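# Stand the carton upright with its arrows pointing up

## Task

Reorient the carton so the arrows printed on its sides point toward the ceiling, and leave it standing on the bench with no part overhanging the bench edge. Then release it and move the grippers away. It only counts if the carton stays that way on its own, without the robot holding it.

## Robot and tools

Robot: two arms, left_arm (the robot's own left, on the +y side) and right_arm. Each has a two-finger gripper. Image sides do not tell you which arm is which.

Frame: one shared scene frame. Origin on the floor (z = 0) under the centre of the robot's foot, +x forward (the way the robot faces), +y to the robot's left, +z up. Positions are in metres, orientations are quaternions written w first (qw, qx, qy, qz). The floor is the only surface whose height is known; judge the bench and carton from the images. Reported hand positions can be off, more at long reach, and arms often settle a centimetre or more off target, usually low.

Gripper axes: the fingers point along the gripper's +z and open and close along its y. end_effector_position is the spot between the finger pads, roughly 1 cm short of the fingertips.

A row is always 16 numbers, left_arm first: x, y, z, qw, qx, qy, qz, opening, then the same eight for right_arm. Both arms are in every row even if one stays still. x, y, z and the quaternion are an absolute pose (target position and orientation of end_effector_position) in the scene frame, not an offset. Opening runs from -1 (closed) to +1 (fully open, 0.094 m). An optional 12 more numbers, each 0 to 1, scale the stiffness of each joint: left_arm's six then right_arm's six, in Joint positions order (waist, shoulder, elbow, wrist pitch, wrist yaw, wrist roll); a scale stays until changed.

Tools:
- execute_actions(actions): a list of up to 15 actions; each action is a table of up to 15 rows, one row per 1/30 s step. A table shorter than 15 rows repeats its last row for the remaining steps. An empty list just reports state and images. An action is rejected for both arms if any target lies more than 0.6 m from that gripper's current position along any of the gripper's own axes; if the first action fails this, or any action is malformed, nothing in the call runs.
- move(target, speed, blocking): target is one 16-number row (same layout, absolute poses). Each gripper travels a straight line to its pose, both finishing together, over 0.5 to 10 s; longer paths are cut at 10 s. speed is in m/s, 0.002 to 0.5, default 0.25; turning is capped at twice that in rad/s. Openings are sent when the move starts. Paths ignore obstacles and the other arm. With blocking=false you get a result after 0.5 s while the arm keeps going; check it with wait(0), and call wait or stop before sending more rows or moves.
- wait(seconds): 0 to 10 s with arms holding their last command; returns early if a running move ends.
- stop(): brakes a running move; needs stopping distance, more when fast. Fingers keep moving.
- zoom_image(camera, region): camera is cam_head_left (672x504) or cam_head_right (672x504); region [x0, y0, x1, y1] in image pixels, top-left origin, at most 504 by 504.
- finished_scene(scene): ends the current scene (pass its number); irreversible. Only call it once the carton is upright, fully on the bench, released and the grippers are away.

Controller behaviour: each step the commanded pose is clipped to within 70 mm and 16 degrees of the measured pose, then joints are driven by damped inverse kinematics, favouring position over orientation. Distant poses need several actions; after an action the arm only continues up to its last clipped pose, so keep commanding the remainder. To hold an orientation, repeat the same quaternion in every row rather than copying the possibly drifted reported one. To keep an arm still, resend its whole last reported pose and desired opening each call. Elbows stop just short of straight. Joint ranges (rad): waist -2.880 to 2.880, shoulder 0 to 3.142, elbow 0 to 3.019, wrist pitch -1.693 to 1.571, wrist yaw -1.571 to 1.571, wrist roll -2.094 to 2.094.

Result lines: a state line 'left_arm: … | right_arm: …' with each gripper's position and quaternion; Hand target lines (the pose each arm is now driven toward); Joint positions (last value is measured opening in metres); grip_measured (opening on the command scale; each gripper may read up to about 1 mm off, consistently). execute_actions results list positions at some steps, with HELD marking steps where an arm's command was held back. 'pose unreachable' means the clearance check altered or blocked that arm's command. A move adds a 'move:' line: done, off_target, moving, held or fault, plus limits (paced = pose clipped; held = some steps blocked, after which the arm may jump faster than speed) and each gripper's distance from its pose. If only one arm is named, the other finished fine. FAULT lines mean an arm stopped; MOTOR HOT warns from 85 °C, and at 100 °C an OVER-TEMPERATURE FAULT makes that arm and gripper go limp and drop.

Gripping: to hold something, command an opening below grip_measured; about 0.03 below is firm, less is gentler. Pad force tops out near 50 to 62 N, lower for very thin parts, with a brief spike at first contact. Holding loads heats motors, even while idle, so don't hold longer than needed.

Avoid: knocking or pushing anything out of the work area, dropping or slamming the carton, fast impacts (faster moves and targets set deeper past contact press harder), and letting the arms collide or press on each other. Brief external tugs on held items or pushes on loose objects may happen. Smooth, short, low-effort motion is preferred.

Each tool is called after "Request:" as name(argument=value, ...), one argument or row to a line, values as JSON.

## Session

Request:
execute_actions(
  actions=[],
)

Scene clock: 0.00 s.
left_arm: end_effector_position=(+0.5659, -0.1502, +0.9829) grip_measured=-0.997 end_effector_quat_wxyz=(+0.065, +0.312, -0.944, +0.088) | right_arm: end_effector_position=(+0.5381, -0.7922, +0.9369) grip_measured=+1.000 end_effector_quat_wxyz=(+0.032, +0.328, -0.943, +0.049)
Joint positions: left_arm=[ 0.582  1.934  1.143  0.373 -0.765 -0.621  0.   ] | right_arm=[ 0.804  1.591  1.41  -0.005 -0.642 -1.155  0.094]
Joint velocities: left_arm=[-0.005 -0.015  0.007  0.012 -0.066 -0.007  0.   ] | right_arm=[-0.005  0.005  0.007  0.017 -0.007  0.022  0.   ]
Hand target (left_arm): +0.563, -0.150, +0.984; -0.067, -0.310, +0.944, -0.087
Hand target (right_arm): +0.538, -0.791, +0.936; -0.031, -0.327, +0.943, -0.048
Joint stiffness scale: left_arm=[1. 1. 1. 1. 1. 1.] | right_arm=[1. 1. 1. 1. 1. 1.]

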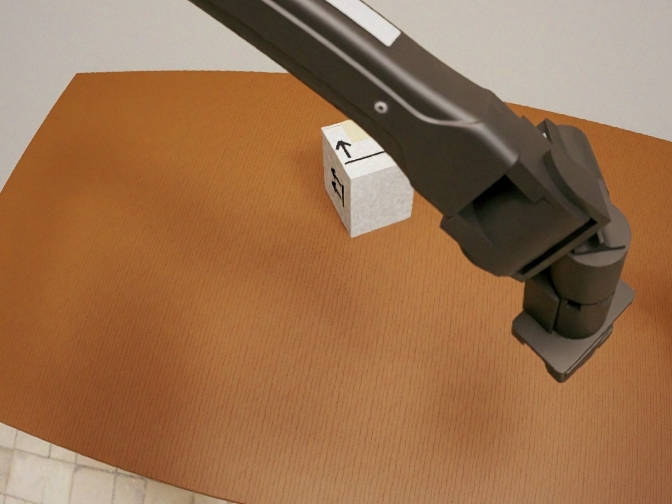

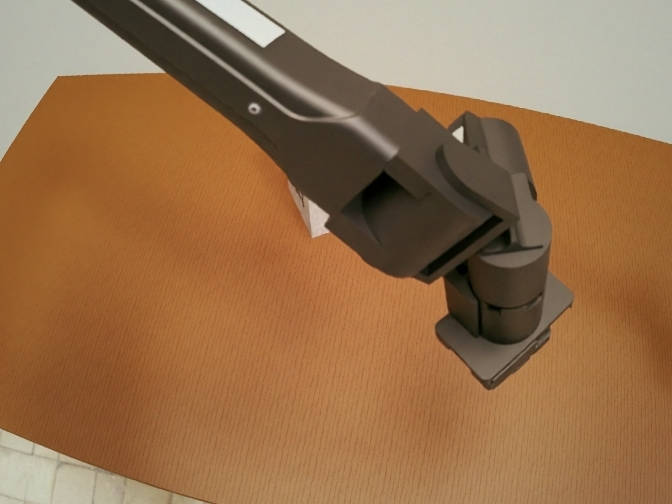

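Request:
move(
  target=[0.7,0.3,0.95,0,0,0.866,-0.5,-1,0.7,-0.25,0.95,0,0,0.866,0.5,-1],
  speed=0.35,
)

Request:
zoom_image(
  camera="cam_head_left",
  region=[260,60,500,260],
)

Scene clock: 5.07 s.
left_arm: end_effector_position=(+0.7067, +0.2998, +0.9628) grip_measured=-0.997 end_effector_quat_wxyz=(+0.011, -0.005, +0.868, -0.496) | right_arm: end_effector_position=(+0.6999, -0.2486, +0.9518) grip_measured=-0.979 end_effector_quat_wxyz=(-0.014, -0.004, -0.864, -0.504)
Joint positions: left_arm=[ 1.613  1.383  1.343 -0.663  0.987  0.656  0.   ] | right_arm=[ 1.626  1.406  1.285 -0.509 -0.926 -0.565  0.001]
Joint velocities: left_arm=[-0.005  0.015 -0.002 -0.007 -0.007 -0.066  0.001] | right_arm=[ 0.015 -0.015  0.007  0.002  0.022  0.022 -0.001]
Hand target (left_arm): +0.698, +0.294, +0.955; +0.003, -0.007, +0.864, -0.503
Hand target (right_arm): +0.698, -0.252, +0.947; +0.012, +0.010, +0.866, +0.500
Off the commanded pose (left_arm): 0.014 m, 1 deg.
Off the commanded pose (right_arm): 0.002 m, 2 deg.
Joint stiffness scale: left_arm=[1. 1. 1. 1. 1. 1.] | right_arm=[1. 1. 1. 1. 1. 1.]
move: off_target (left_arm)

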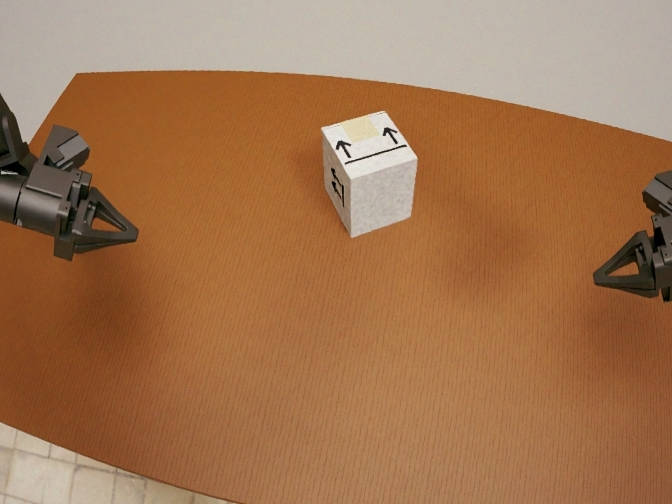

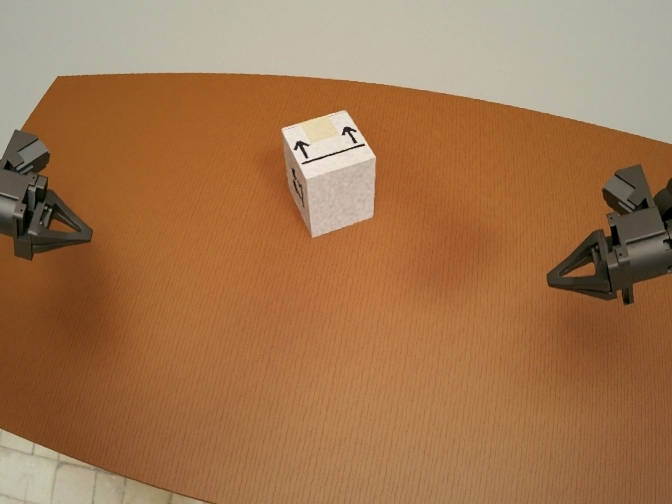

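Region (260, 60, 500, 260) of cam_head_left's 672x504 image, scaled by 2.100, with more detail than that image has.

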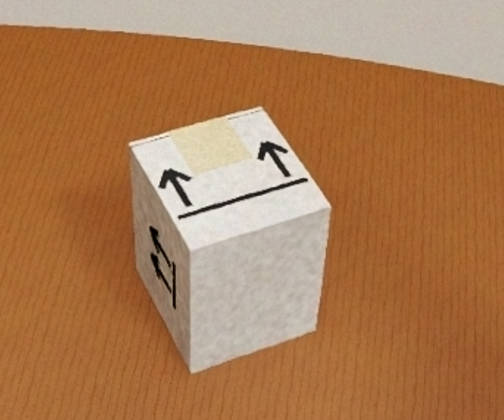

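Request:
move(
  target=[0.9,0.13,0.86,0.108,-0.187,0.845,-0.488,-1,0.96,-0.12,0.86,0,0,0.9,0.436,-1],
  speed=0.3,
)

Scene clock: 11.77 s.
left_arm: end_effector_position=(+0.9045, +0.1387, +0.8652) grip_measured=-0.997 end_effector_quat_wxyz=(+0.112, -0.183, +0.847, -0.486) | right_arm: end_effector_position=(+0.9589, -0.1223, +0.8708) grip_measured=-0.979 end_effector_quat_wxyz=(-0.004, +0.003, -0.898, -0.441)
Joint positions: left_arm=[ 1.241  1.706  1.728 -0.038  0.708 -0.158  0.   ] | right_arm=[ 1.991  1.875  2.336 -0.886 -0.467 -0.298  0.001]
Joint velocities: left_arm=[-0.005  0.005 -0.002  0.007 -0.022 -0.022 -0.   ] | right_arm=[-0.005 -0.015  0.027  0.022 -0.022 -0.022 -0.   ]
Hand target (left_arm): +0.900, +0.133, +0.854; +0.109, -0.188, +0.847, -0.485
Hand target (right_arm): +0.960, -0.125, +0.865; +0.000, +0.004, +0.899, +0.438
Off the commanded pose (left_arm): 0.011 m, 1 deg.
Off the commanded pose (right_arm): 0.011 m, 1 deg.
Joint stiffness scale: left_arm=[1. 1. 1. 1. 1. 1.] | right_arm=[1. 1. 1. 1. 1. 1.]
move: off_target (left_arm, right_arm)

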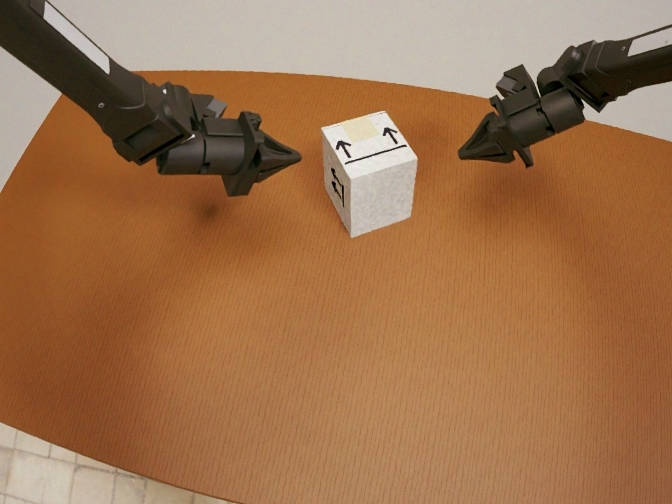

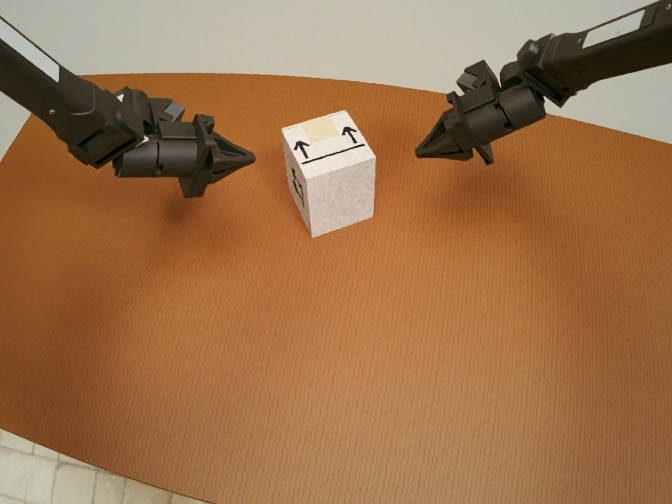

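Request:
move(
  target=[0.915,0.125,0.805,0.108,-0.187,0.845,-0.488,-1,1.015,-0.075,0.805,0,0,0.9,0.436,-1],
  speed=0.15,
)

Scene clock: 16.20 s.
left_arm: end_effector_position=(+0.9228, +0.1257, +0.8157) grip_measured=-0.997 end_effector_quat_wxyz=(+0.116, -0.183, +0.845, -0.489) | right_arm: end_effector_position=(+0.9910, -0.0699, +0.7961) grip_measured=-0.979 end_effector_quat_wxyz=(-0.057, -0.030, -0.912, -0.405)
Joint positions: left_arm=[ 1.241  1.865  1.954 -0.094  0.716 -0.162  0.   ] | right_arm=[ 2.035  2.264  2.91  -0.91  -0.381 -0.207  0.001]
Joint velocities: left_arm=[-0.005  0.005 -0.012  0.002 -0.007 -0.007 -0.   ] | right_arm=[ 0.005 -0.005 -0.002  0.007  0.066 -0.022  0.   ]
Hand target (left_arm): +0.915, +0.126, +0.805; +0.108, -0.187, +0.846, -0.488
Hand target (right_arm): +1.013, -0.078, +0.809; +0.080, +0.037, +0.912, +0.401
Off the commanded pose (left_arm): 0.013 m, 1 deg.
Off the commanded pose (right_arm): 0.026 m, 8 deg.
Joint stiffness scale: left_arm=[1. 1. 1. 1. 1. 1.] | right_arm=[1. 1. 1. 1. 1. 1.]
elbow stopped short (right arm): the move would have taken joint 3 (elbow) straighter than the controller allows; a more bent joint 3 avoids this.
move: off_target (left_arm, right_arm)

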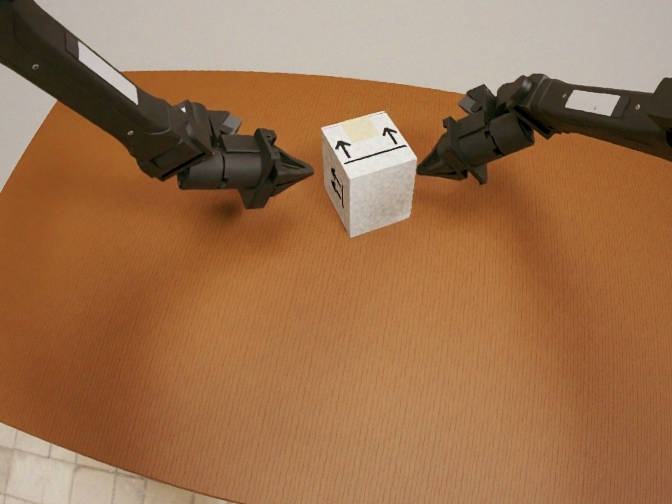

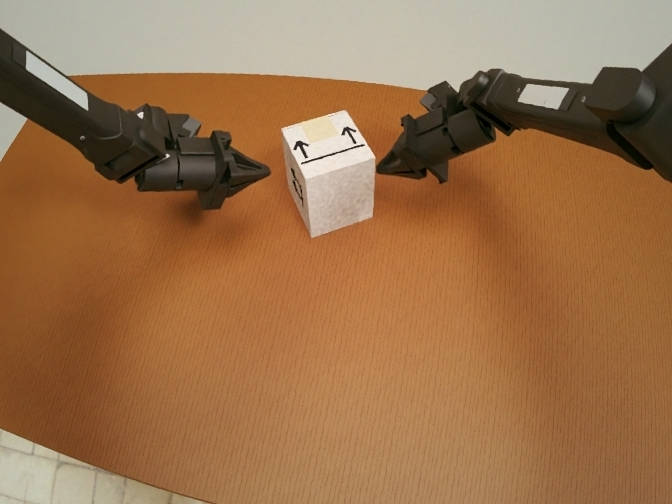

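Request:
move(
  target=[0.94,0.115,0.80,0.108,-0.187,0.845,-0.488,-1,0.955,-0.085,0.805,0.108,0.187,0.845,0.488,-1],
  speed=0.2,
)

Request:
move(
  target=[0.94,0.06,0.80,0.108,-0.187,0.845,-0.488,-1,0.945,-0.04,0.805,0.108,0.187,0.845,0.488,-1],
  speed=0.05,
)

Scene clock: 21.27 s.
left_arm: end_effector_position=(+0.9472, +0.1329, +0.8088) grip_measured=-0.997 end_effector_quat_wxyz=(+0.119, -0.184, +0.848, -0.483) | right_arm: end_effector_position=(+0.9503, -0.0728, +0.8015) grip_measured=-0.979 end_effector_quat_wxyz=(-0.102, -0.179, -0.846, -0.492)
Joint positions: left_arm=[ 1.241  1.904  2.072 -0.167  0.702 -0.162  0.   ] | right_arm=[ 1.975  1.989  2.176 -0.227 -0.646  0.149  0.001]
Joint velocities: left_arm=[-0.005 -0.015 -0.017 -0.002  0.007 -0.037 -0.   ] | right_arm=[ 0.015 -0.005 -0.022  0.002  0.037 -0.007  0.   ]
Hand target (left_arm): +0.940, +0.116, +0.801; +0.108, -0.187, +0.846, -0.488
Hand target (right_arm): +0.956, -0.084, +0.804; +0.108, +0.184, +0.846, +0.488
Off the commanded pose (left_arm): 0.021 m, 1 deg.
Off the commanded pose (right_arm): 0.014 m, 1 deg.
Joint stiffness scale: left_arm=[1. 1. 1. 1. 1. 1.] | right_arm=[1. 1. 1. 1. 1. 1.]
move: off_target (left_arm, right_arm)

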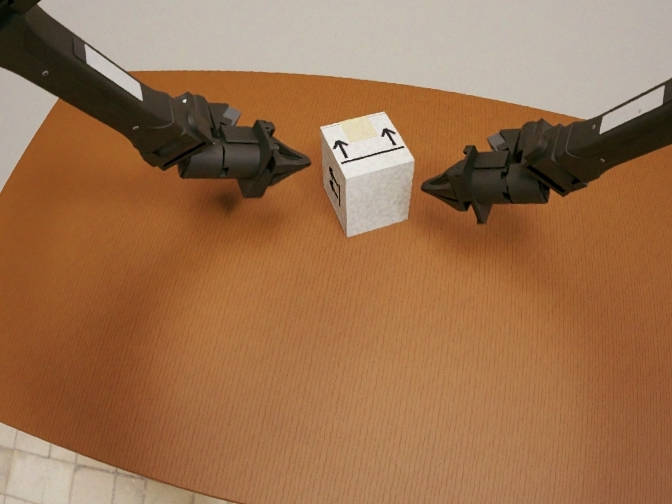

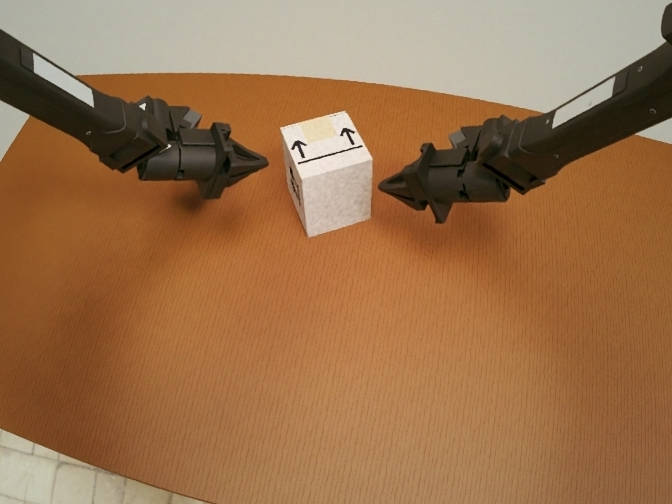

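Scene clock: 23.07 s.
left_arm: end_effector_position=(+0.9418, +0.0899, +0.8024) grip_measured=-0.997 end_effector_quat_wxyz=(+0.110, -0.186, +0.852, -0.476) | right_arm: end_effector_position=(+0.9510, -0.0512, +0.8056) grip_measured=-0.979 end_effector_quat_wxyz=(-0.113, -0.182, -0.848, -0.484)
Joint positions: left_arm=[ 1.186  1.943  2.086 -0.158  0.63  -0.162  0.   ] | right_arm=[ 2.008  1.989  2.145 -0.17  -0.598  0.158  0.001]
Joint velocities: left_arm=[-0.024  0.005 -0.007 -0.017 -0.037 -0.022 -0.   ] | right_arm=[ 0.015  0.005 -0.002 -0.002  0.022  0.051  0.   ]
Hand target (left_arm): +0.939, +0.060, +0.801; +0.108, -0.186, +0.846, -0.488
Hand target (right_arm): +0.945, -0.040, +0.804; +0.108, +0.187, +0.846, +0.488
Off the commanded pose (left_arm): 0.030 m, 2 deg.
Off the commanded pose (right_arm): 0.013 m, 1 deg.
Joint stiffness scale: left_arm=[1. 1. 1. 1. 1. 1.] | right_arm=[1. 1. 1. 1. 1. 1.]
move: off_target (left_arm, right_arm)

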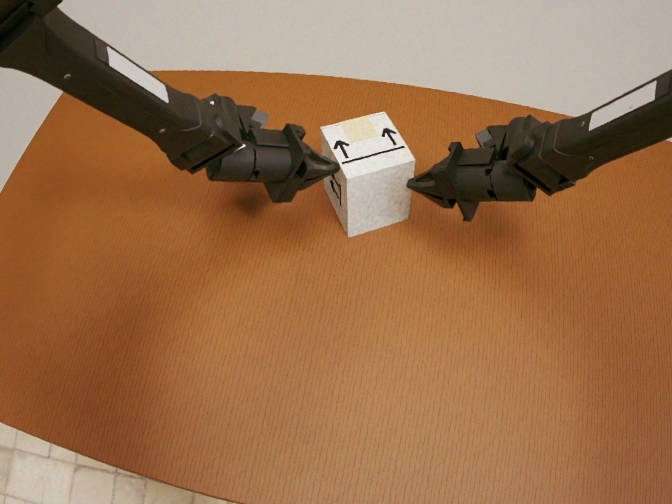

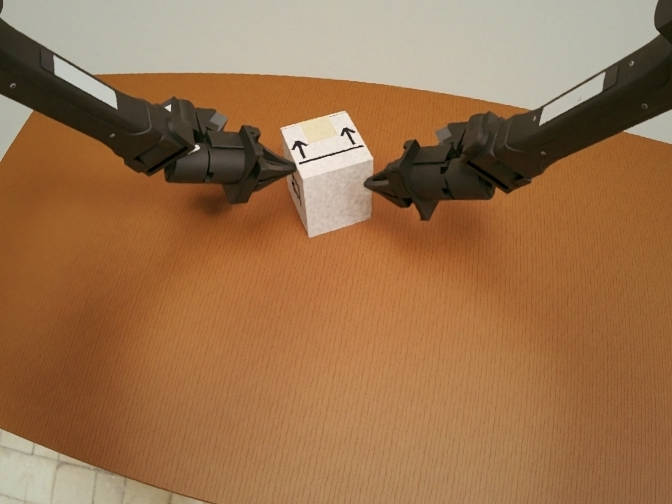

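Request:
move(
  target=[0.96,0.14,0.78,0.108,-0.187,0.845,-0.488,-1,0.97,-0.11,0.78,0.108,0.187,0.845,0.488,-1],
  speed=0.2,
)

Request:
move(
  target=[0.985,0.12,0.765,0.14,-0.24,0.832,-0.48,-1,1.0,-0.085,0.765,0.14,0.24,0.832,0.48,-1],
  speed=0.1,
)

Scene clock: 29.30 s.
left_arm: end_effector_position=(+0.9670, +0.1436, +0.7923) grip_measured=-0.997 end_effector_quat_wxyz=(+0.115, -0.185, +0.846, -0.487) | right_arm: end_effector_position=(+0.9674, -0.1159, +0.7834) grip_measured=-0.979 end_effector_quat_wxyz=(-0.111, -0.183, -0.848, -0.484)
Joint positions: left_arm=[ 1.257  1.987  2.257 -0.276  0.728 -0.165  0.   ] | right_arm=[ 1.92   2.036  2.312 -0.293 -0.685  0.158  0.001]
Joint velocities: left_arm=[-0.005 -0.015  0.022 -0.002  0.051 -0.007 -0.001] | right_arm=[-0.015 -0.005 -0.017 -0.002  0.037  0.022  0.001]
Hand target (left_arm): +0.960, +0.140, +0.781; +0.109, -0.188, +0.845, -0.488
Hand target (right_arm): +0.969, -0.110, +0.782; +0.108, +0.186, +0.846, +0.488
Off the commanded pose (left_arm): 0.015 m, 1 deg.
Off the commanded pose (right_arm): 0.007 m, 1 deg.
Joint stiffness scale: left_arm=[1. 1. 1. 1. 1. 1.] | right_arm=[1. 1. 1. 1. 1. 1.]
move: off_target (left_arm)

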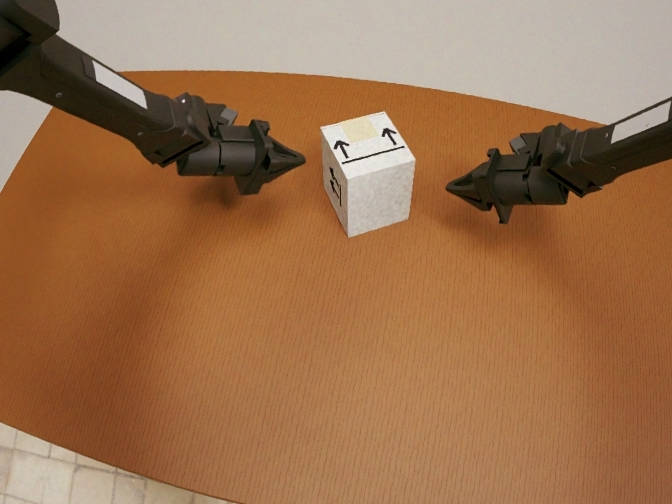

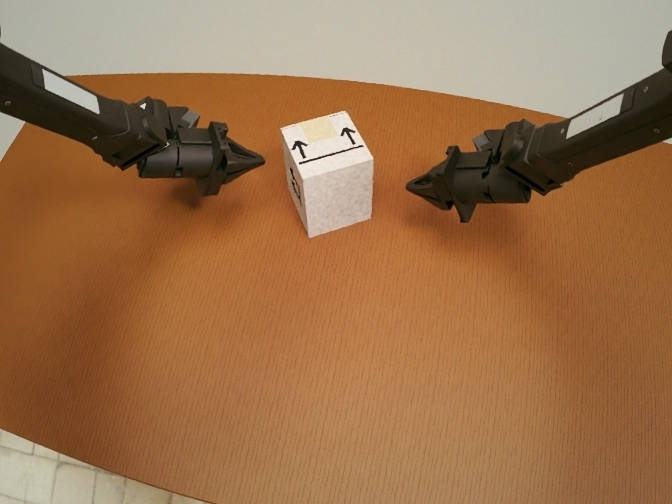

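Scene clock: 30.80 s.
left_arm: end_effector_position=(+0.9863, +0.1378, +0.7684) grip_measured=-0.997 end_effector_quat_wxyz=(+0.142, -0.238, +0.836, -0.473) | right_arm: end_effector_position=(+0.9930, -0.0876, +0.7652) grip_measured=-0.979 end_effector_quat_wxyz=(-0.133, -0.236, -0.835, -0.478)
Joint positions: left_arm=[ 1.244  2.075  2.358 -0.159  0.674 -0.313  0.   ] | right_arm=[ 1.96   2.158  2.48  -0.226 -0.623  0.297  0.001]
Joint velocities: left_arm=[-0.005  0.005 -0.017  0.007 -0.037  0.007 -0.001] | right_arm=[ 0.015 -0.005  0.007 -0.017 -0.037 -0.007 -0.001]
Hand target (left_arm): +0.984, +0.121, +0.765; +0.140, -0.241, +0.832, -0.480
Hand target (right_arm): +1.000, -0.086, +0.766; +0.140, +0.240, +0.832, +0.480
Off the commanded pose (left_arm): 0.018 m, 1 deg.
Off the commanded pose (right_arm): 0.007 m, 1 deg.
Joint stiffness scale: left_arm=[1. 1. 1. 1. 1. 1.] | right_arm=[1. 1. 1. 1. 1. 1.]
move: off_target (left_arm)

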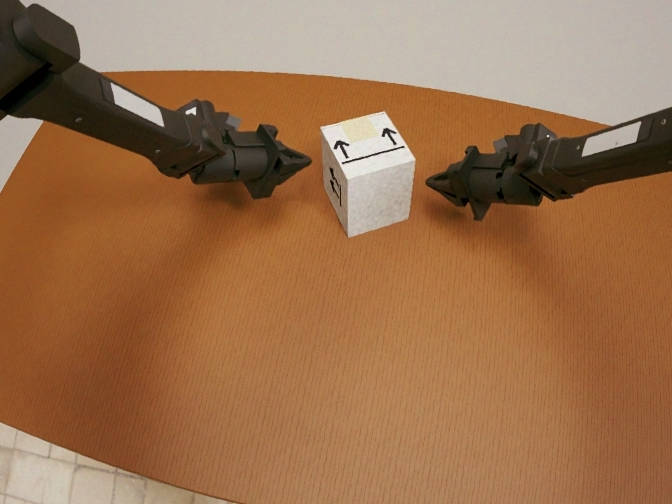

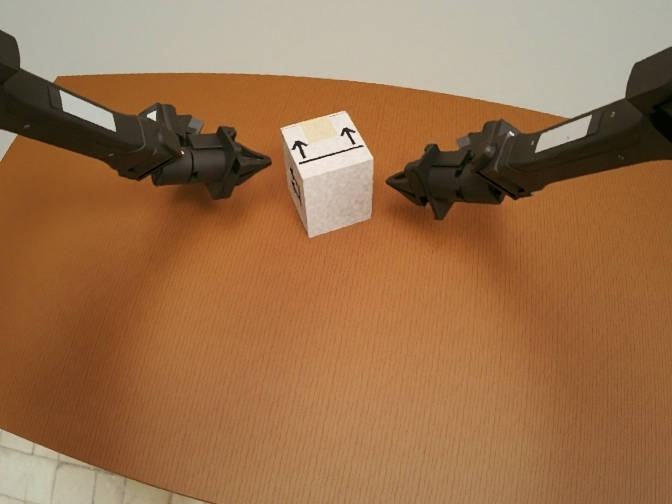

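Request:
move(
  target=[0.975,0.065,0.765,0.14,-0.24,0.832,-0.48,-1,1.005,-0.035,0.765,0.14,0.24,0.832,0.48,-1],
  speed=0.05,
)

Scene clock: 33.50 s.
left_arm: end_effector_position=(+0.9931, +0.1119, +0.7736) grip_measured=-0.997 end_effector_quat_wxyz=(+0.156, -0.242, +0.838, -0.463) | right_arm: end_effector_position=(+1.0088, -0.0582, +0.7650) grip_measured=-0.979 end_effector_quat_wxyz=(-0.150, -0.239, -0.837, -0.469)
Joint positions: left_arm=[ 1.202  2.076  2.337 -0.111  0.61  -0.313  0.   ] | right_arm=[ 2.005  2.228  2.595 -0.236 -0.559  0.297  0.001]
Joint velocities: left_arm=[-0.005  0.005 -0.012  0.012 -0.007 -0.081  0.   ] | right_arm=[-0.015  0.005  0.022  0.002  0.066  0.081  0.001]
Hand target (left_arm): +0.973, +0.066, +0.767; +0.140, -0.239, +0.832, -0.480
Hand target (right_arm): +1.004, -0.036, +0.766; +0.141, +0.241, +0.832, +0.480
Off the commanded pose (left_arm): 0.051 m, 3 deg.
Off the commanded pose (right_arm): 0.024 m, 2 deg.
Joint stiffness scale: left_arm=[1. 1. 1. 1. 1. 1.] | right_arm=[1. 1. 1. 1. 1. 1.]
move: off_target (left_arm, right_arm)

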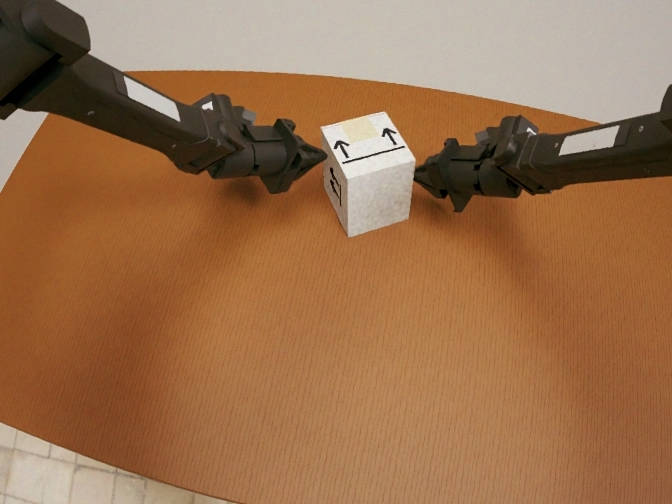

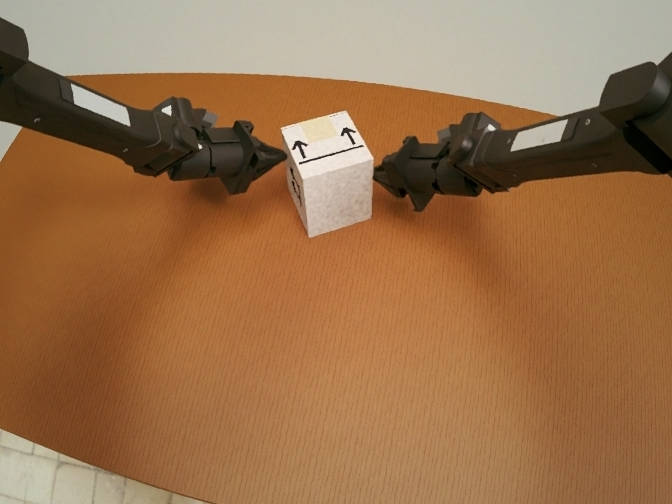

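Request:
execute_actions(
  actions=[
    [[0.975,0.045,0.77,0.14,-0.24,0.832,-0.48,-1,0.99,0,0.77,0.14,0.24,0.832,0.48,-1]],
    [[0.96,0.045,0.775,0.14,-0.24,0.832,-0.48,-1,0.965,0,0.775,0.14,0.24,0.832,0.48,-1]],
    [[0.945,0.04,0.775,0.14,-0.24,0.832,-0.48,-1,0.94,0,0.775,0.14,0.24,0.832,0.48,-1]],
    [[0.925,0.04,0.775,0.14,-0.24,0.832,-0.48,-1,0.915,0,0.775,0.14,0.24,0.832,0.48,-1]],
  ],
)

Scene clock: 39.60 s.
left_arm: end_effector_position=(+0.9517, +0.0977, +0.7680) grip_measured=-0.997 end_effector_quat_wxyz=(+0.175, -0.243, +0.843, -0.446) | right_arm: end_effector_position=(+0.9312, -0.0427, +0.7655) grip_measured=-0.980 end_effector_quat_wxyz=(+0.159, +0.242, +0.842, +0.456)
Joint positions: left_arm=[ 1.196  2.026  2.117  0.095  0.569 -0.309  0.   ] | right_arm=[ 2.003  2.069  2.105  0.111 -0.531  0.297  0.001]
Joint velocities: left_arm=[-0.005 -0.015 -0.007  0.007 -0.007  0.022 -0.   ] | right_arm=[-0.015 -0.015  0.007  0.012 -0.007 -0.051 -0.001]
Hand target (left_arm): +0.926, +0.041, +0.776; +0.140, -0.239, +0.832, -0.480
Hand target (right_arm): +0.915, -0.000, +0.774; +0.140, +0.240, +0.832, +0.480
Off the commanded pose (left_arm): 0.064 m, 6 deg.
Off the commanded pose (right_arm): 0.047 m, 4 deg.
Joint stiffness scale: left_arm=[1. 1. 1. 1. 1. 1.] | right_arm=[1. 1. 1. 1. 1. 1.]
Step readings (end_effector_position; steps 1 to 15: 1st action; 16 to 30: 2nd action; 31 to 45: 3rd action; 46 to 60: 4th action):
0: left_arm (+0.9931, +0.1119, +0.7736) | right_arm (+1.0090, -0.0583, +0.7651)
1: left_arm (+0.9921, +0.1112, +0.7720) | right_arm (+1.0069, -0.0566, +0.7628)
2: left_arm (+0.9922, +0.1104, +0.7711) | right_arm (+1.0069, -0.0565, +0.7625)
4: left_arm (+0.9924, +0.1099, +0.7705) | right_arm (+1.0066, -0.0549, +0.7620)
8: left_arm (+0.9926, +0.1100, +0.7705) | right_arm (+1.0068, -0.0550, +0.7617)
15: left_arm (+0.9926, +0.1100, +0.7705) | right_arm (+1.0068, -0.0550, +0.7617)
16: left_arm (+0.9895, +0.1087, +0.7693) | right_arm (+1.0036, -0.0537, +0.7613)
17: left_arm (+0.9875, +0.1080, +0.7700) | right_arm (+1.0007, -0.0537, +0.7632)
19: left_arm (+0.9797, +0.1046, +0.7673) | right_arm (+0.9911, -0.0511, +0.7632)
23: left_arm (+0.9744, +0.1026, +0.7645) | right_arm (+0.9846, -0.0511, +0.7631)
30: left_arm (+0.9747, +0.1028, +0.7646) | right_arm (+0.9822, -0.0504, +0.7629)
31: left_arm (+0.9733, +0.1024, +0.7645) | right_arm (+0.9795, -0.0497, +0.7629)
32: left_arm (+0.9717, +0.1023, +0.7653) | right_arm (+0.9771, -0.0499, +0.7651)
34: left_arm (+0.9679, +0.1012, +0.7654) | right_arm (+0.9680, -0.0489, +0.7650)
38: left_arm (+0.9658, +0.1007, +0.7653) | right_arm (+0.9596, -0.0477, +0.7647)
45: left_arm (+0.9658, +0.1008, +0.7655) | right_arm (+0.9574, -0.0469, +0.7644)
46: left_arm (+0.9640, +0.1003, +0.7655) | right_arm (+0.9552, -0.0463, +0.7649)
47: left_arm (+0.9616, +0.1001, +0.7669) | right_arm (+0.9523, -0.0466, +0.7667)
49: left_arm (+0.9559, +0.0988, +0.7678) | right_arm (+0.9423, -0.0450, +0.7667)
53: left_arm (+0.9520, +0.0977, +0.7679) | right_arm (+0.9322, -0.0430, +0.7655)
60: end_effector_position above

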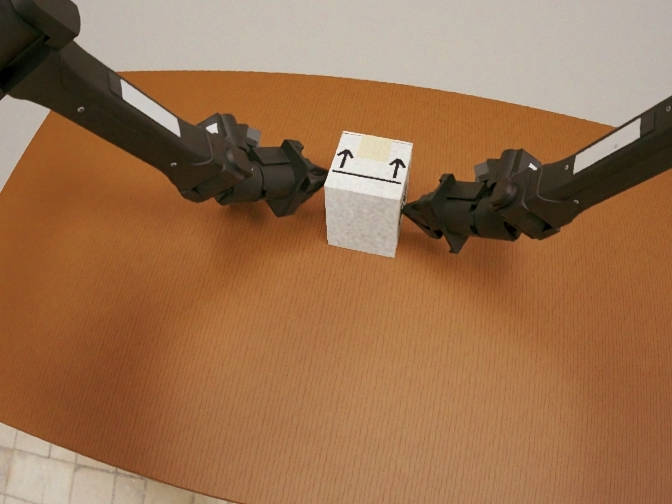

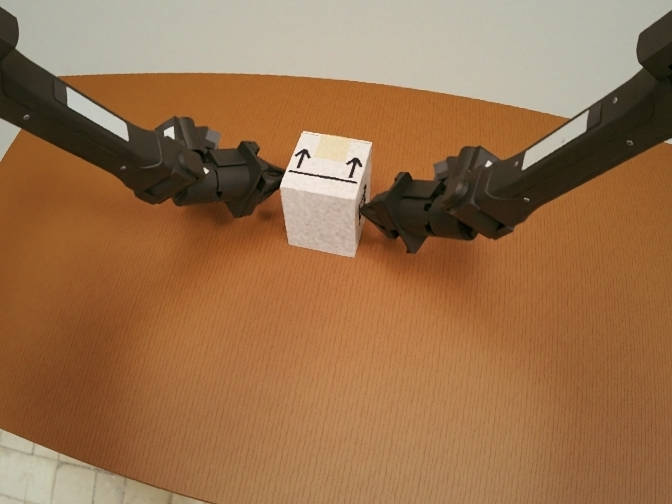

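Request:
execute_actions(
  actions=[
    [[0.95,0.1,0.77,0.14,-0.24,0.832,-0.48,-1,0.94,-0.085,0.768,0.14,0.24,0.832,0.48,-1]],
    [[0.95,0.1,0.77,0.14,-0.24,0.832,-0.48,-1,0.975,-0.085,0.768,0.14,0.24,0.832,0.48,-1]],
    [[0.95,0.085,0.77,0.14,-0.24,0.832,-0.48,-1,0.975,-0.055,0.768,0.14,0.24,0.832,0.48,-1]],
    [[0.94,0.055,0.773,0.14,-0.24,0.832,-0.48,-1,0.965,-0.015,0.773,0.14,0.24,0.832,0.48,-1]],
  ],
)

Scene clock: 44.37 s.
left_arm: end_effector_position=(+0.9528, +0.1009, +0.7696) grip_measured=-0.997 end_effector_quat_wxyz=(+0.155, -0.243, +0.841, -0.459) | right_arm: end_effector_position=(+0.9755, -0.0553, +0.7675) grip_measured=-0.980 end_effector_quat_wxyz=(+0.150, +0.243, +0.840, +0.461)
Joint positions: left_arm=[ 1.204  2.026  2.146  0.028  0.602 -0.312  0.   ] | right_arm=[ 2.002  2.117  2.315 -0.066 -0.542  0.303  0.001]
Joint velocities: left_arm=[-0.015 -0.005 -0.012 -0.002  0.066  0.022 -0.001] | right_arm=[-0.005 -0.015 -0.012  0.002  0.022 -0.037 -0.   ]
Hand target (left_arm): +0.939, +0.056, +0.774; +0.140, -0.239, +0.832, -0.480
Hand target (right_arm): +0.965, -0.016, +0.773; +0.140, +0.241, +0.832, +0.480
Off the commanded pose (left_arm): 0.048 m, 3 deg.
Off the commanded pose (right_arm): 0.042 m, 3 deg.
Joint stiffness scale: left_arm=[1. 1. 1. 1. 1. 1.] | right_arm=[1. 1. 1. 1. 1. 1.]
Step readings (end_effector_position; steps 1 to 15: 1st action; 16 to 30: 2nd action; 31 to 45: 3rd action; 46 to 60: 4th action):
0: left_arm (+0.9517, +0.0977, +0.7680) | right_arm (+0.9312, -0.0427, +0.7655)
1: left_arm (+0.9544, +0.1000, +0.7700) | right_arm (+0.9306, -0.0459, +0.7666)
2: left_arm (+0.9538, +0.1002, +0.7726) | right_arm (+0.9266, -0.0469, +0.7685)
4: left_arm (+0.9550, +0.1020, +0.7746) | right_arm (+0.9216, -0.0570, +0.7654)
8: left_arm (+0.9539, +0.1010, +0.7750) | right_arm (+0.9194, -0.0773, +0.7580)
15: left_arm (+0.9533, +0.1007, +0.7748) | right_arm (+0.9242, -0.0824, +0.7600)
16: left_arm (+0.9533, +0.1007, +0.7748) | right_arm (+0.9278, -0.0838, +0.7600)
17: left_arm (+0.9533, +0.1007, +0.7748) | right_arm (+0.9305, -0.0839, +0.7576)
19: left_arm (+0.9533, +0.1007, +0.7748) | right_arm (+0.9432, -0.0870, +0.7585)
23: left_arm (+0.9533, +0.1007, +0.7748) | right_arm (+0.9695, -0.0952, +0.7683)
30: left_arm (+0.9533, +0.1007, +0.7748) | right_arm (+0.9801, -0.0969, +0.7735)
31: left_arm (+0.9533, +0.1011, +0.7742) | right_arm (+0.9793, -0.0960, +0.7712)
32: left_arm (+0.9535, +0.1015, +0.7738) | right_arm (+0.9793, -0.0955, +0.7696)
34: left_arm (+0.9535, +0.1017, +0.7736) | right_arm (+0.9789, -0.0886, +0.7698)
38: left_arm (+0.9535, +0.1017, +0.7736) | right_arm (+0.9769, -0.0683, +0.7721)
45: left_arm (+0.9539, +0.1021, +0.7734) | right_arm (+0.9744, -0.0565, +0.7713)
46: left_arm (+0.9530, +0.1020, +0.7714) | right_arm (+0.9740, -0.0568, +0.7689)
47: left_arm (+0.9526, +0.1020, +0.7703) | right_arm (+0.9746, -0.0572, +0.7676)
49: left_arm (+0.9523, +0.1006, +0.7696) | right_arm (+0.9750, -0.0549, +0.7676)
53: left_arm (+0.9528, +0.1009, +0.7696) | right_arm (+0.9755, -0.0553, +0.7675)
60: end_effector_position above

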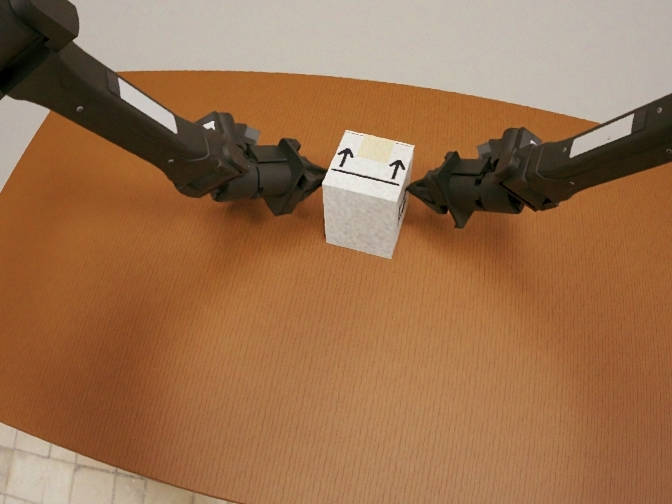

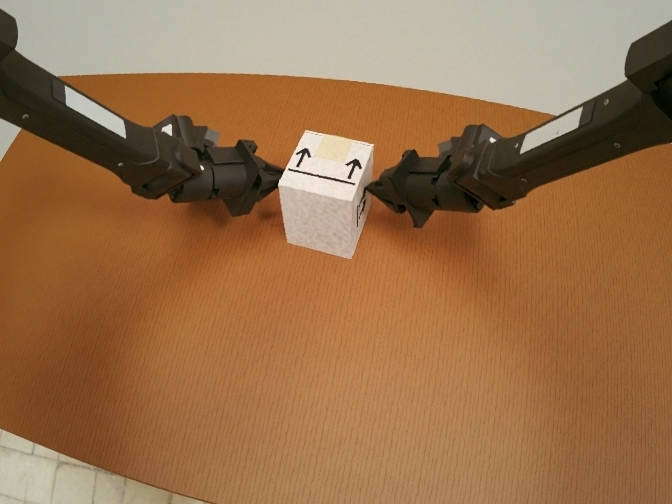

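Request:
execute_actions(
  actions=[
    [[0.93,0.052,0.795,0.14,-0.24,0.832,-0.48,-1,0.955,-0.012,0.795,0.14,0.24,0.832,0.48,-1]],
    [[0.91,0.05,0.808,0.14,-0.24,0.832,-0.48,-1,0.935,-0.014,0.808,0.14,0.24,0.832,0.48,-1]],
    [[0.89,0.047,0.815,0.14,-0.24,0.832,-0.48,-1,0.915,-0.017,0.815,0.14,0.24,0.832,0.48,-1]],
    [[0.87,0.044,0.817,0.14,-0.24,0.832,-0.48,-1,0.895,-0.02,0.817,0.14,0.24,0.832,0.48,-1]],
  ],
)

Scene clock: 50.90 s.
left_arm: end_effector_position=(+0.8646, +0.0862, +0.7917) grip_measured=-0.997 end_effector_quat_wxyz=(+0.144, -0.248, +0.847, -0.447) | right_arm: end_effector_position=(+0.9135, -0.0603, +0.8067) grip_measured=-0.980 end_effector_quat_wxyz=(+0.162, +0.245, +0.842, +0.453)
Joint positions: left_arm=[ 1.202  1.899  1.744  0.279  0.573 -0.31   0.   ] | right_arm=[ 2.     1.918  1.855  0.22  -0.526  0.303  0.001]
Joint velocities: left_arm=[-0.015  0.005 -0.007 -0.027  0.037 -0.007  0.001] | right_arm=[ 0.005 -0.005  0.017 -0.027 -0.022 -0.007  0.   ]
Hand target (left_arm): +0.870, +0.045, +0.817; +0.140, -0.240, +0.832, -0.480
Hand target (right_arm): +0.895, -0.020, +0.816; +0.140, +0.241, +0.832, +0.480
Off the commanded pose (left_arm): 0.049 m, 4 deg.
Off the commanded pose (right_arm): 0.046 m, 4 deg.
Joint stiffness scale: left_arm=[1. 1. 1. 1. 1. 1.] | right_arm=[1. 1. 1. 1. 1. 1.]
Step readings (end_effector_position; steps 1 to 15: 1st action; 16 to 30: 2nd action; 31 to 45: 3rd action; 46 to 60: 4th action):
0: left_arm (+0.9528, +0.1009, +0.7696) | right_arm (+0.9755, -0.0553, +0.7675)
1: left_arm (+0.9497, +0.1000, +0.7695) | right_arm (+0.9722, -0.0542, +0.7673)
2: left_arm (+0.9462, +0.1004, +0.7712) | right_arm (+0.9681, -0.0533, +0.7698)
4: left_arm (+0.9371, +0.0993, +0.7728) | right_arm (+0.9603, -0.0523, +0.7719)
8: left_arm (+0.9290, +0.0971, +0.7725) | right_arm (+0.9567, -0.0538, +0.7727)
15: left_arm (+0.9288, +0.0970, +0.7726) | right_arm (+0.9566, -0.0541, +0.7732)
16: left_arm (+0.9264, +0.0967, +0.7733) | right_arm (+0.9538, -0.0535, +0.7741)
17: left_arm (+0.9232, +0.0973, +0.7765) | right_arm (+0.9499, -0.0540, +0.7778)
19: left_arm (+0.9138, +0.0962, +0.7807) | right_arm (+0.9416, -0.0538, +0.7827)
23: left_arm (+0.9041, +0.0938, +0.7813) | right_arm (+0.9383, -0.0552, +0.7865)
30: left_arm (+0.9035, +0.0936, +0.7814) | right_arm (+0.9386, -0.0558, +0.7874)
31: left_arm (+0.9019, +0.0934, +0.7820) | right_arm (+0.9368, -0.0554, +0.7885)
32: left_arm (+0.8995, +0.0938, +0.7847) | right_arm (+0.9341, -0.0559, +0.7917)
34: left_arm (+0.8923, +0.0929, +0.7879) | right_arm (+0.9281, -0.0560, +0.7965)
38: left_arm (+0.8838, +0.0905, +0.7879) | right_arm (+0.9254, -0.0576, +0.7989)
45: left_arm (+0.8831, +0.0903, +0.7878) | right_arm (+0.9252, -0.0577, +0.7992)
46: left_arm (+0.8820, +0.0902, +0.7883) | right_arm (+0.9237, -0.0575, +0.8000)
47: left_arm (+0.8803, +0.0904, +0.7902) | right_arm (+0.9218, -0.0577, +0.8026)
49: left_arm (+0.8740, +0.0893, +0.7922) | right_arm (+0.9168, -0.0576, +0.8061)
53: left_arm (+0.8657, +0.0866, +0.7917) | right_arm (+0.9136, -0.0603, +0.8065)
60: end_effector_position above

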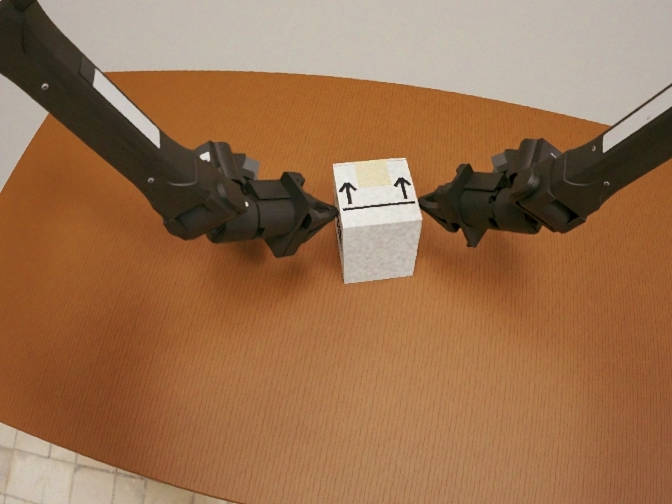

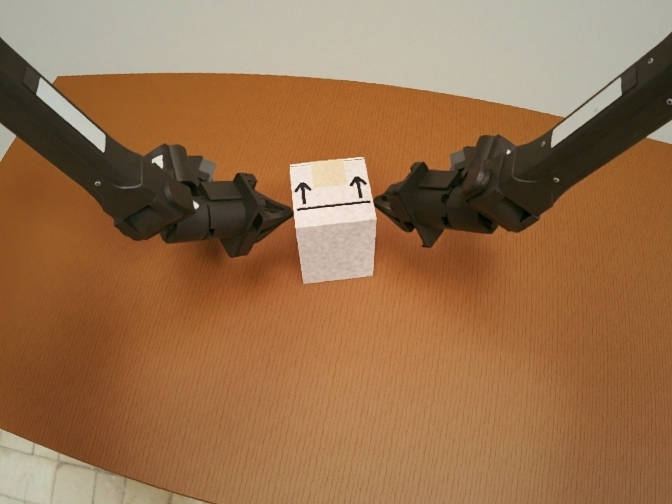

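Request:
move(
  target=[0.89,0.125,0.775,0.108,-0.187,0.845,-0.488,-1,0.93,-0.1,0.78,0.108,0.187,0.845,0.488,-1],
  speed=0.1,
)

Request:
move(
  target=[0.915,0.11,0.745,0.108,-0.187,0.845,-0.488,-1,0.955,-0.09,0.75,0.108,0.187,0.845,0.488,-1],
  speed=0.1,
)

Scene clock: 55.73 s.
left_arm: end_effector_position=(+0.9058, +0.1250, +0.7929) grip_measured=-0.997 end_effector_quat_wxyz=(+0.119, -0.187, +0.842, -0.492) | right_arm: end_effector_position=(+0.9335, -0.0983, +0.7910) grip_measured=-0.980 end_effector_quat_wxyz=(-0.109, -0.192, -0.843, -0.491)
Joint positions: left_arm=[ 1.26   1.915  1.971 -0.048  0.741 -0.176  0.   ] | right_arm=[ 1.93   1.971  2.106 -0.144 -0.689  0.184  0.001]
Joint velocities: left_arm=[ 0.015 -0.015  0.017 -0.012 -0.022 -0.007 -0.   ] | right_arm=[-0.015 -0.005 -0.012 -0.007 -0.022 -0.051  0.   ]
Hand target (left_arm): +0.890, +0.125, +0.776; +0.109, -0.187, +0.845, -0.489
Hand target (right_arm): +0.929, -0.100, +0.782; +0.108, +0.187, +0.845, +0.489
Off the commanded pose (left_arm): 0.024 m, 1 deg.
Off the commanded pose (right_arm): 0.012 m, 1 deg.
Joint stiffness scale: left_arm=[1. 1. 1. 1. 1. 1.] | right_arm=[1. 1. 1. 1. 1. 1.]
move: off_target (left_arm, right_arm)

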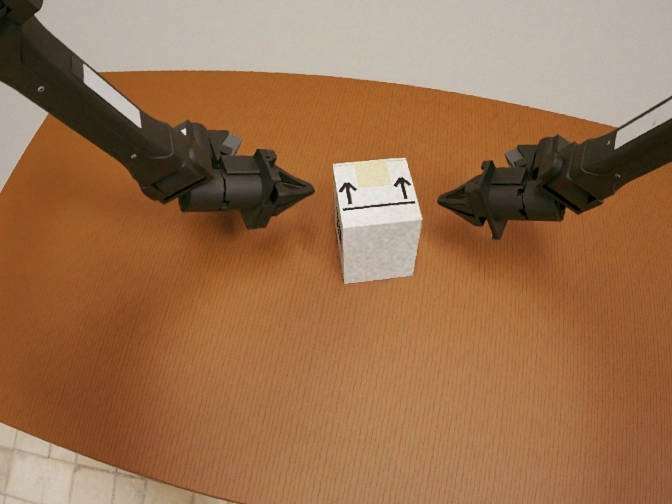

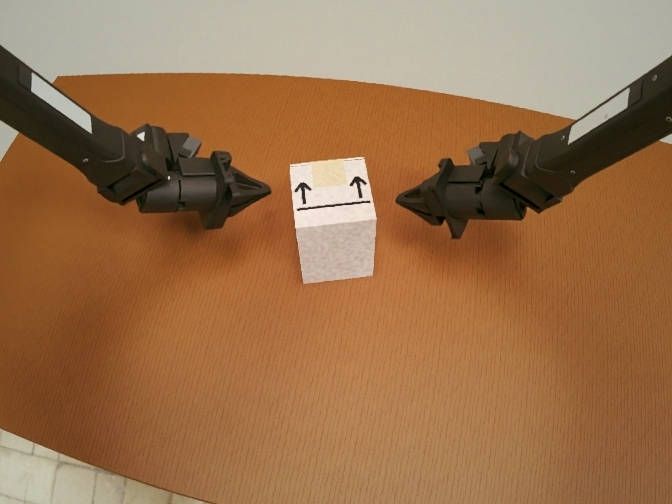

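Scene clock: 57.10 s.
left_arm: end_effector_position=(+0.9211, +0.1176, +0.7524) grip_measured=-0.997 end_effector_quat_wxyz=(+0.112, -0.189, +0.845, -0.488) | right_arm: end_effector_position=(+0.9525, -0.0901, +0.7531) grip_measured=-0.980 end_effector_quat_wxyz=(-0.104, -0.193, -0.844, -0.490)
Joint positions: left_arm=[ 1.26   2.062  2.223 -0.168  0.732 -0.175  0.   ] | right_arm=[ 1.93   2.145  2.42  -0.294 -0.684  0.183  0.001]
Joint velocities: left_arm=[ 0.015 -0.005  0.007  0.007  0.095  0.022 -0.001] | right_arm=[ 0.005  0.015 -0.012  0.007 -0.095 -0.066 -0.001]
Hand target (left_arm): +0.915, +0.111, +0.745; +0.108, -0.187, +0.846, -0.488
Hand target (right_arm): +0.955, -0.091, +0.751; +0.108, +0.187, +0.846, +0.488
Off the commanded pose (left_arm): 0.012 m, 0 deg.
Off the commanded pose (right_arm): 0.004 m, 1 deg.
Joint stiffness scale: left_arm=[1. 1. 1. 1. 1. 1.] | right_arm=[1. 1. 1. 1. 1. 1.]
move: off_target (left_arm)

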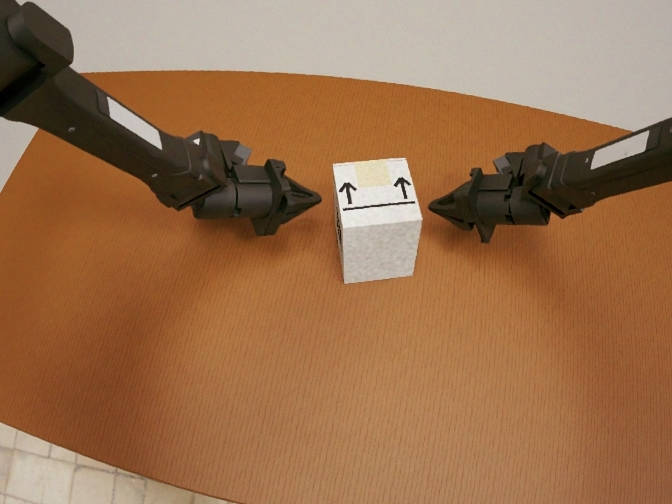

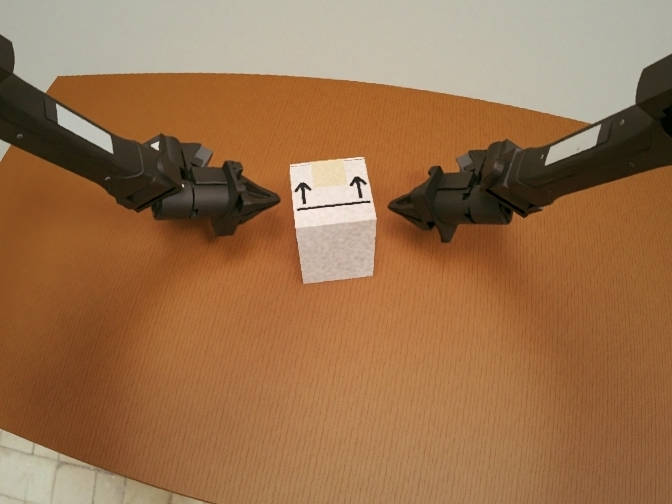

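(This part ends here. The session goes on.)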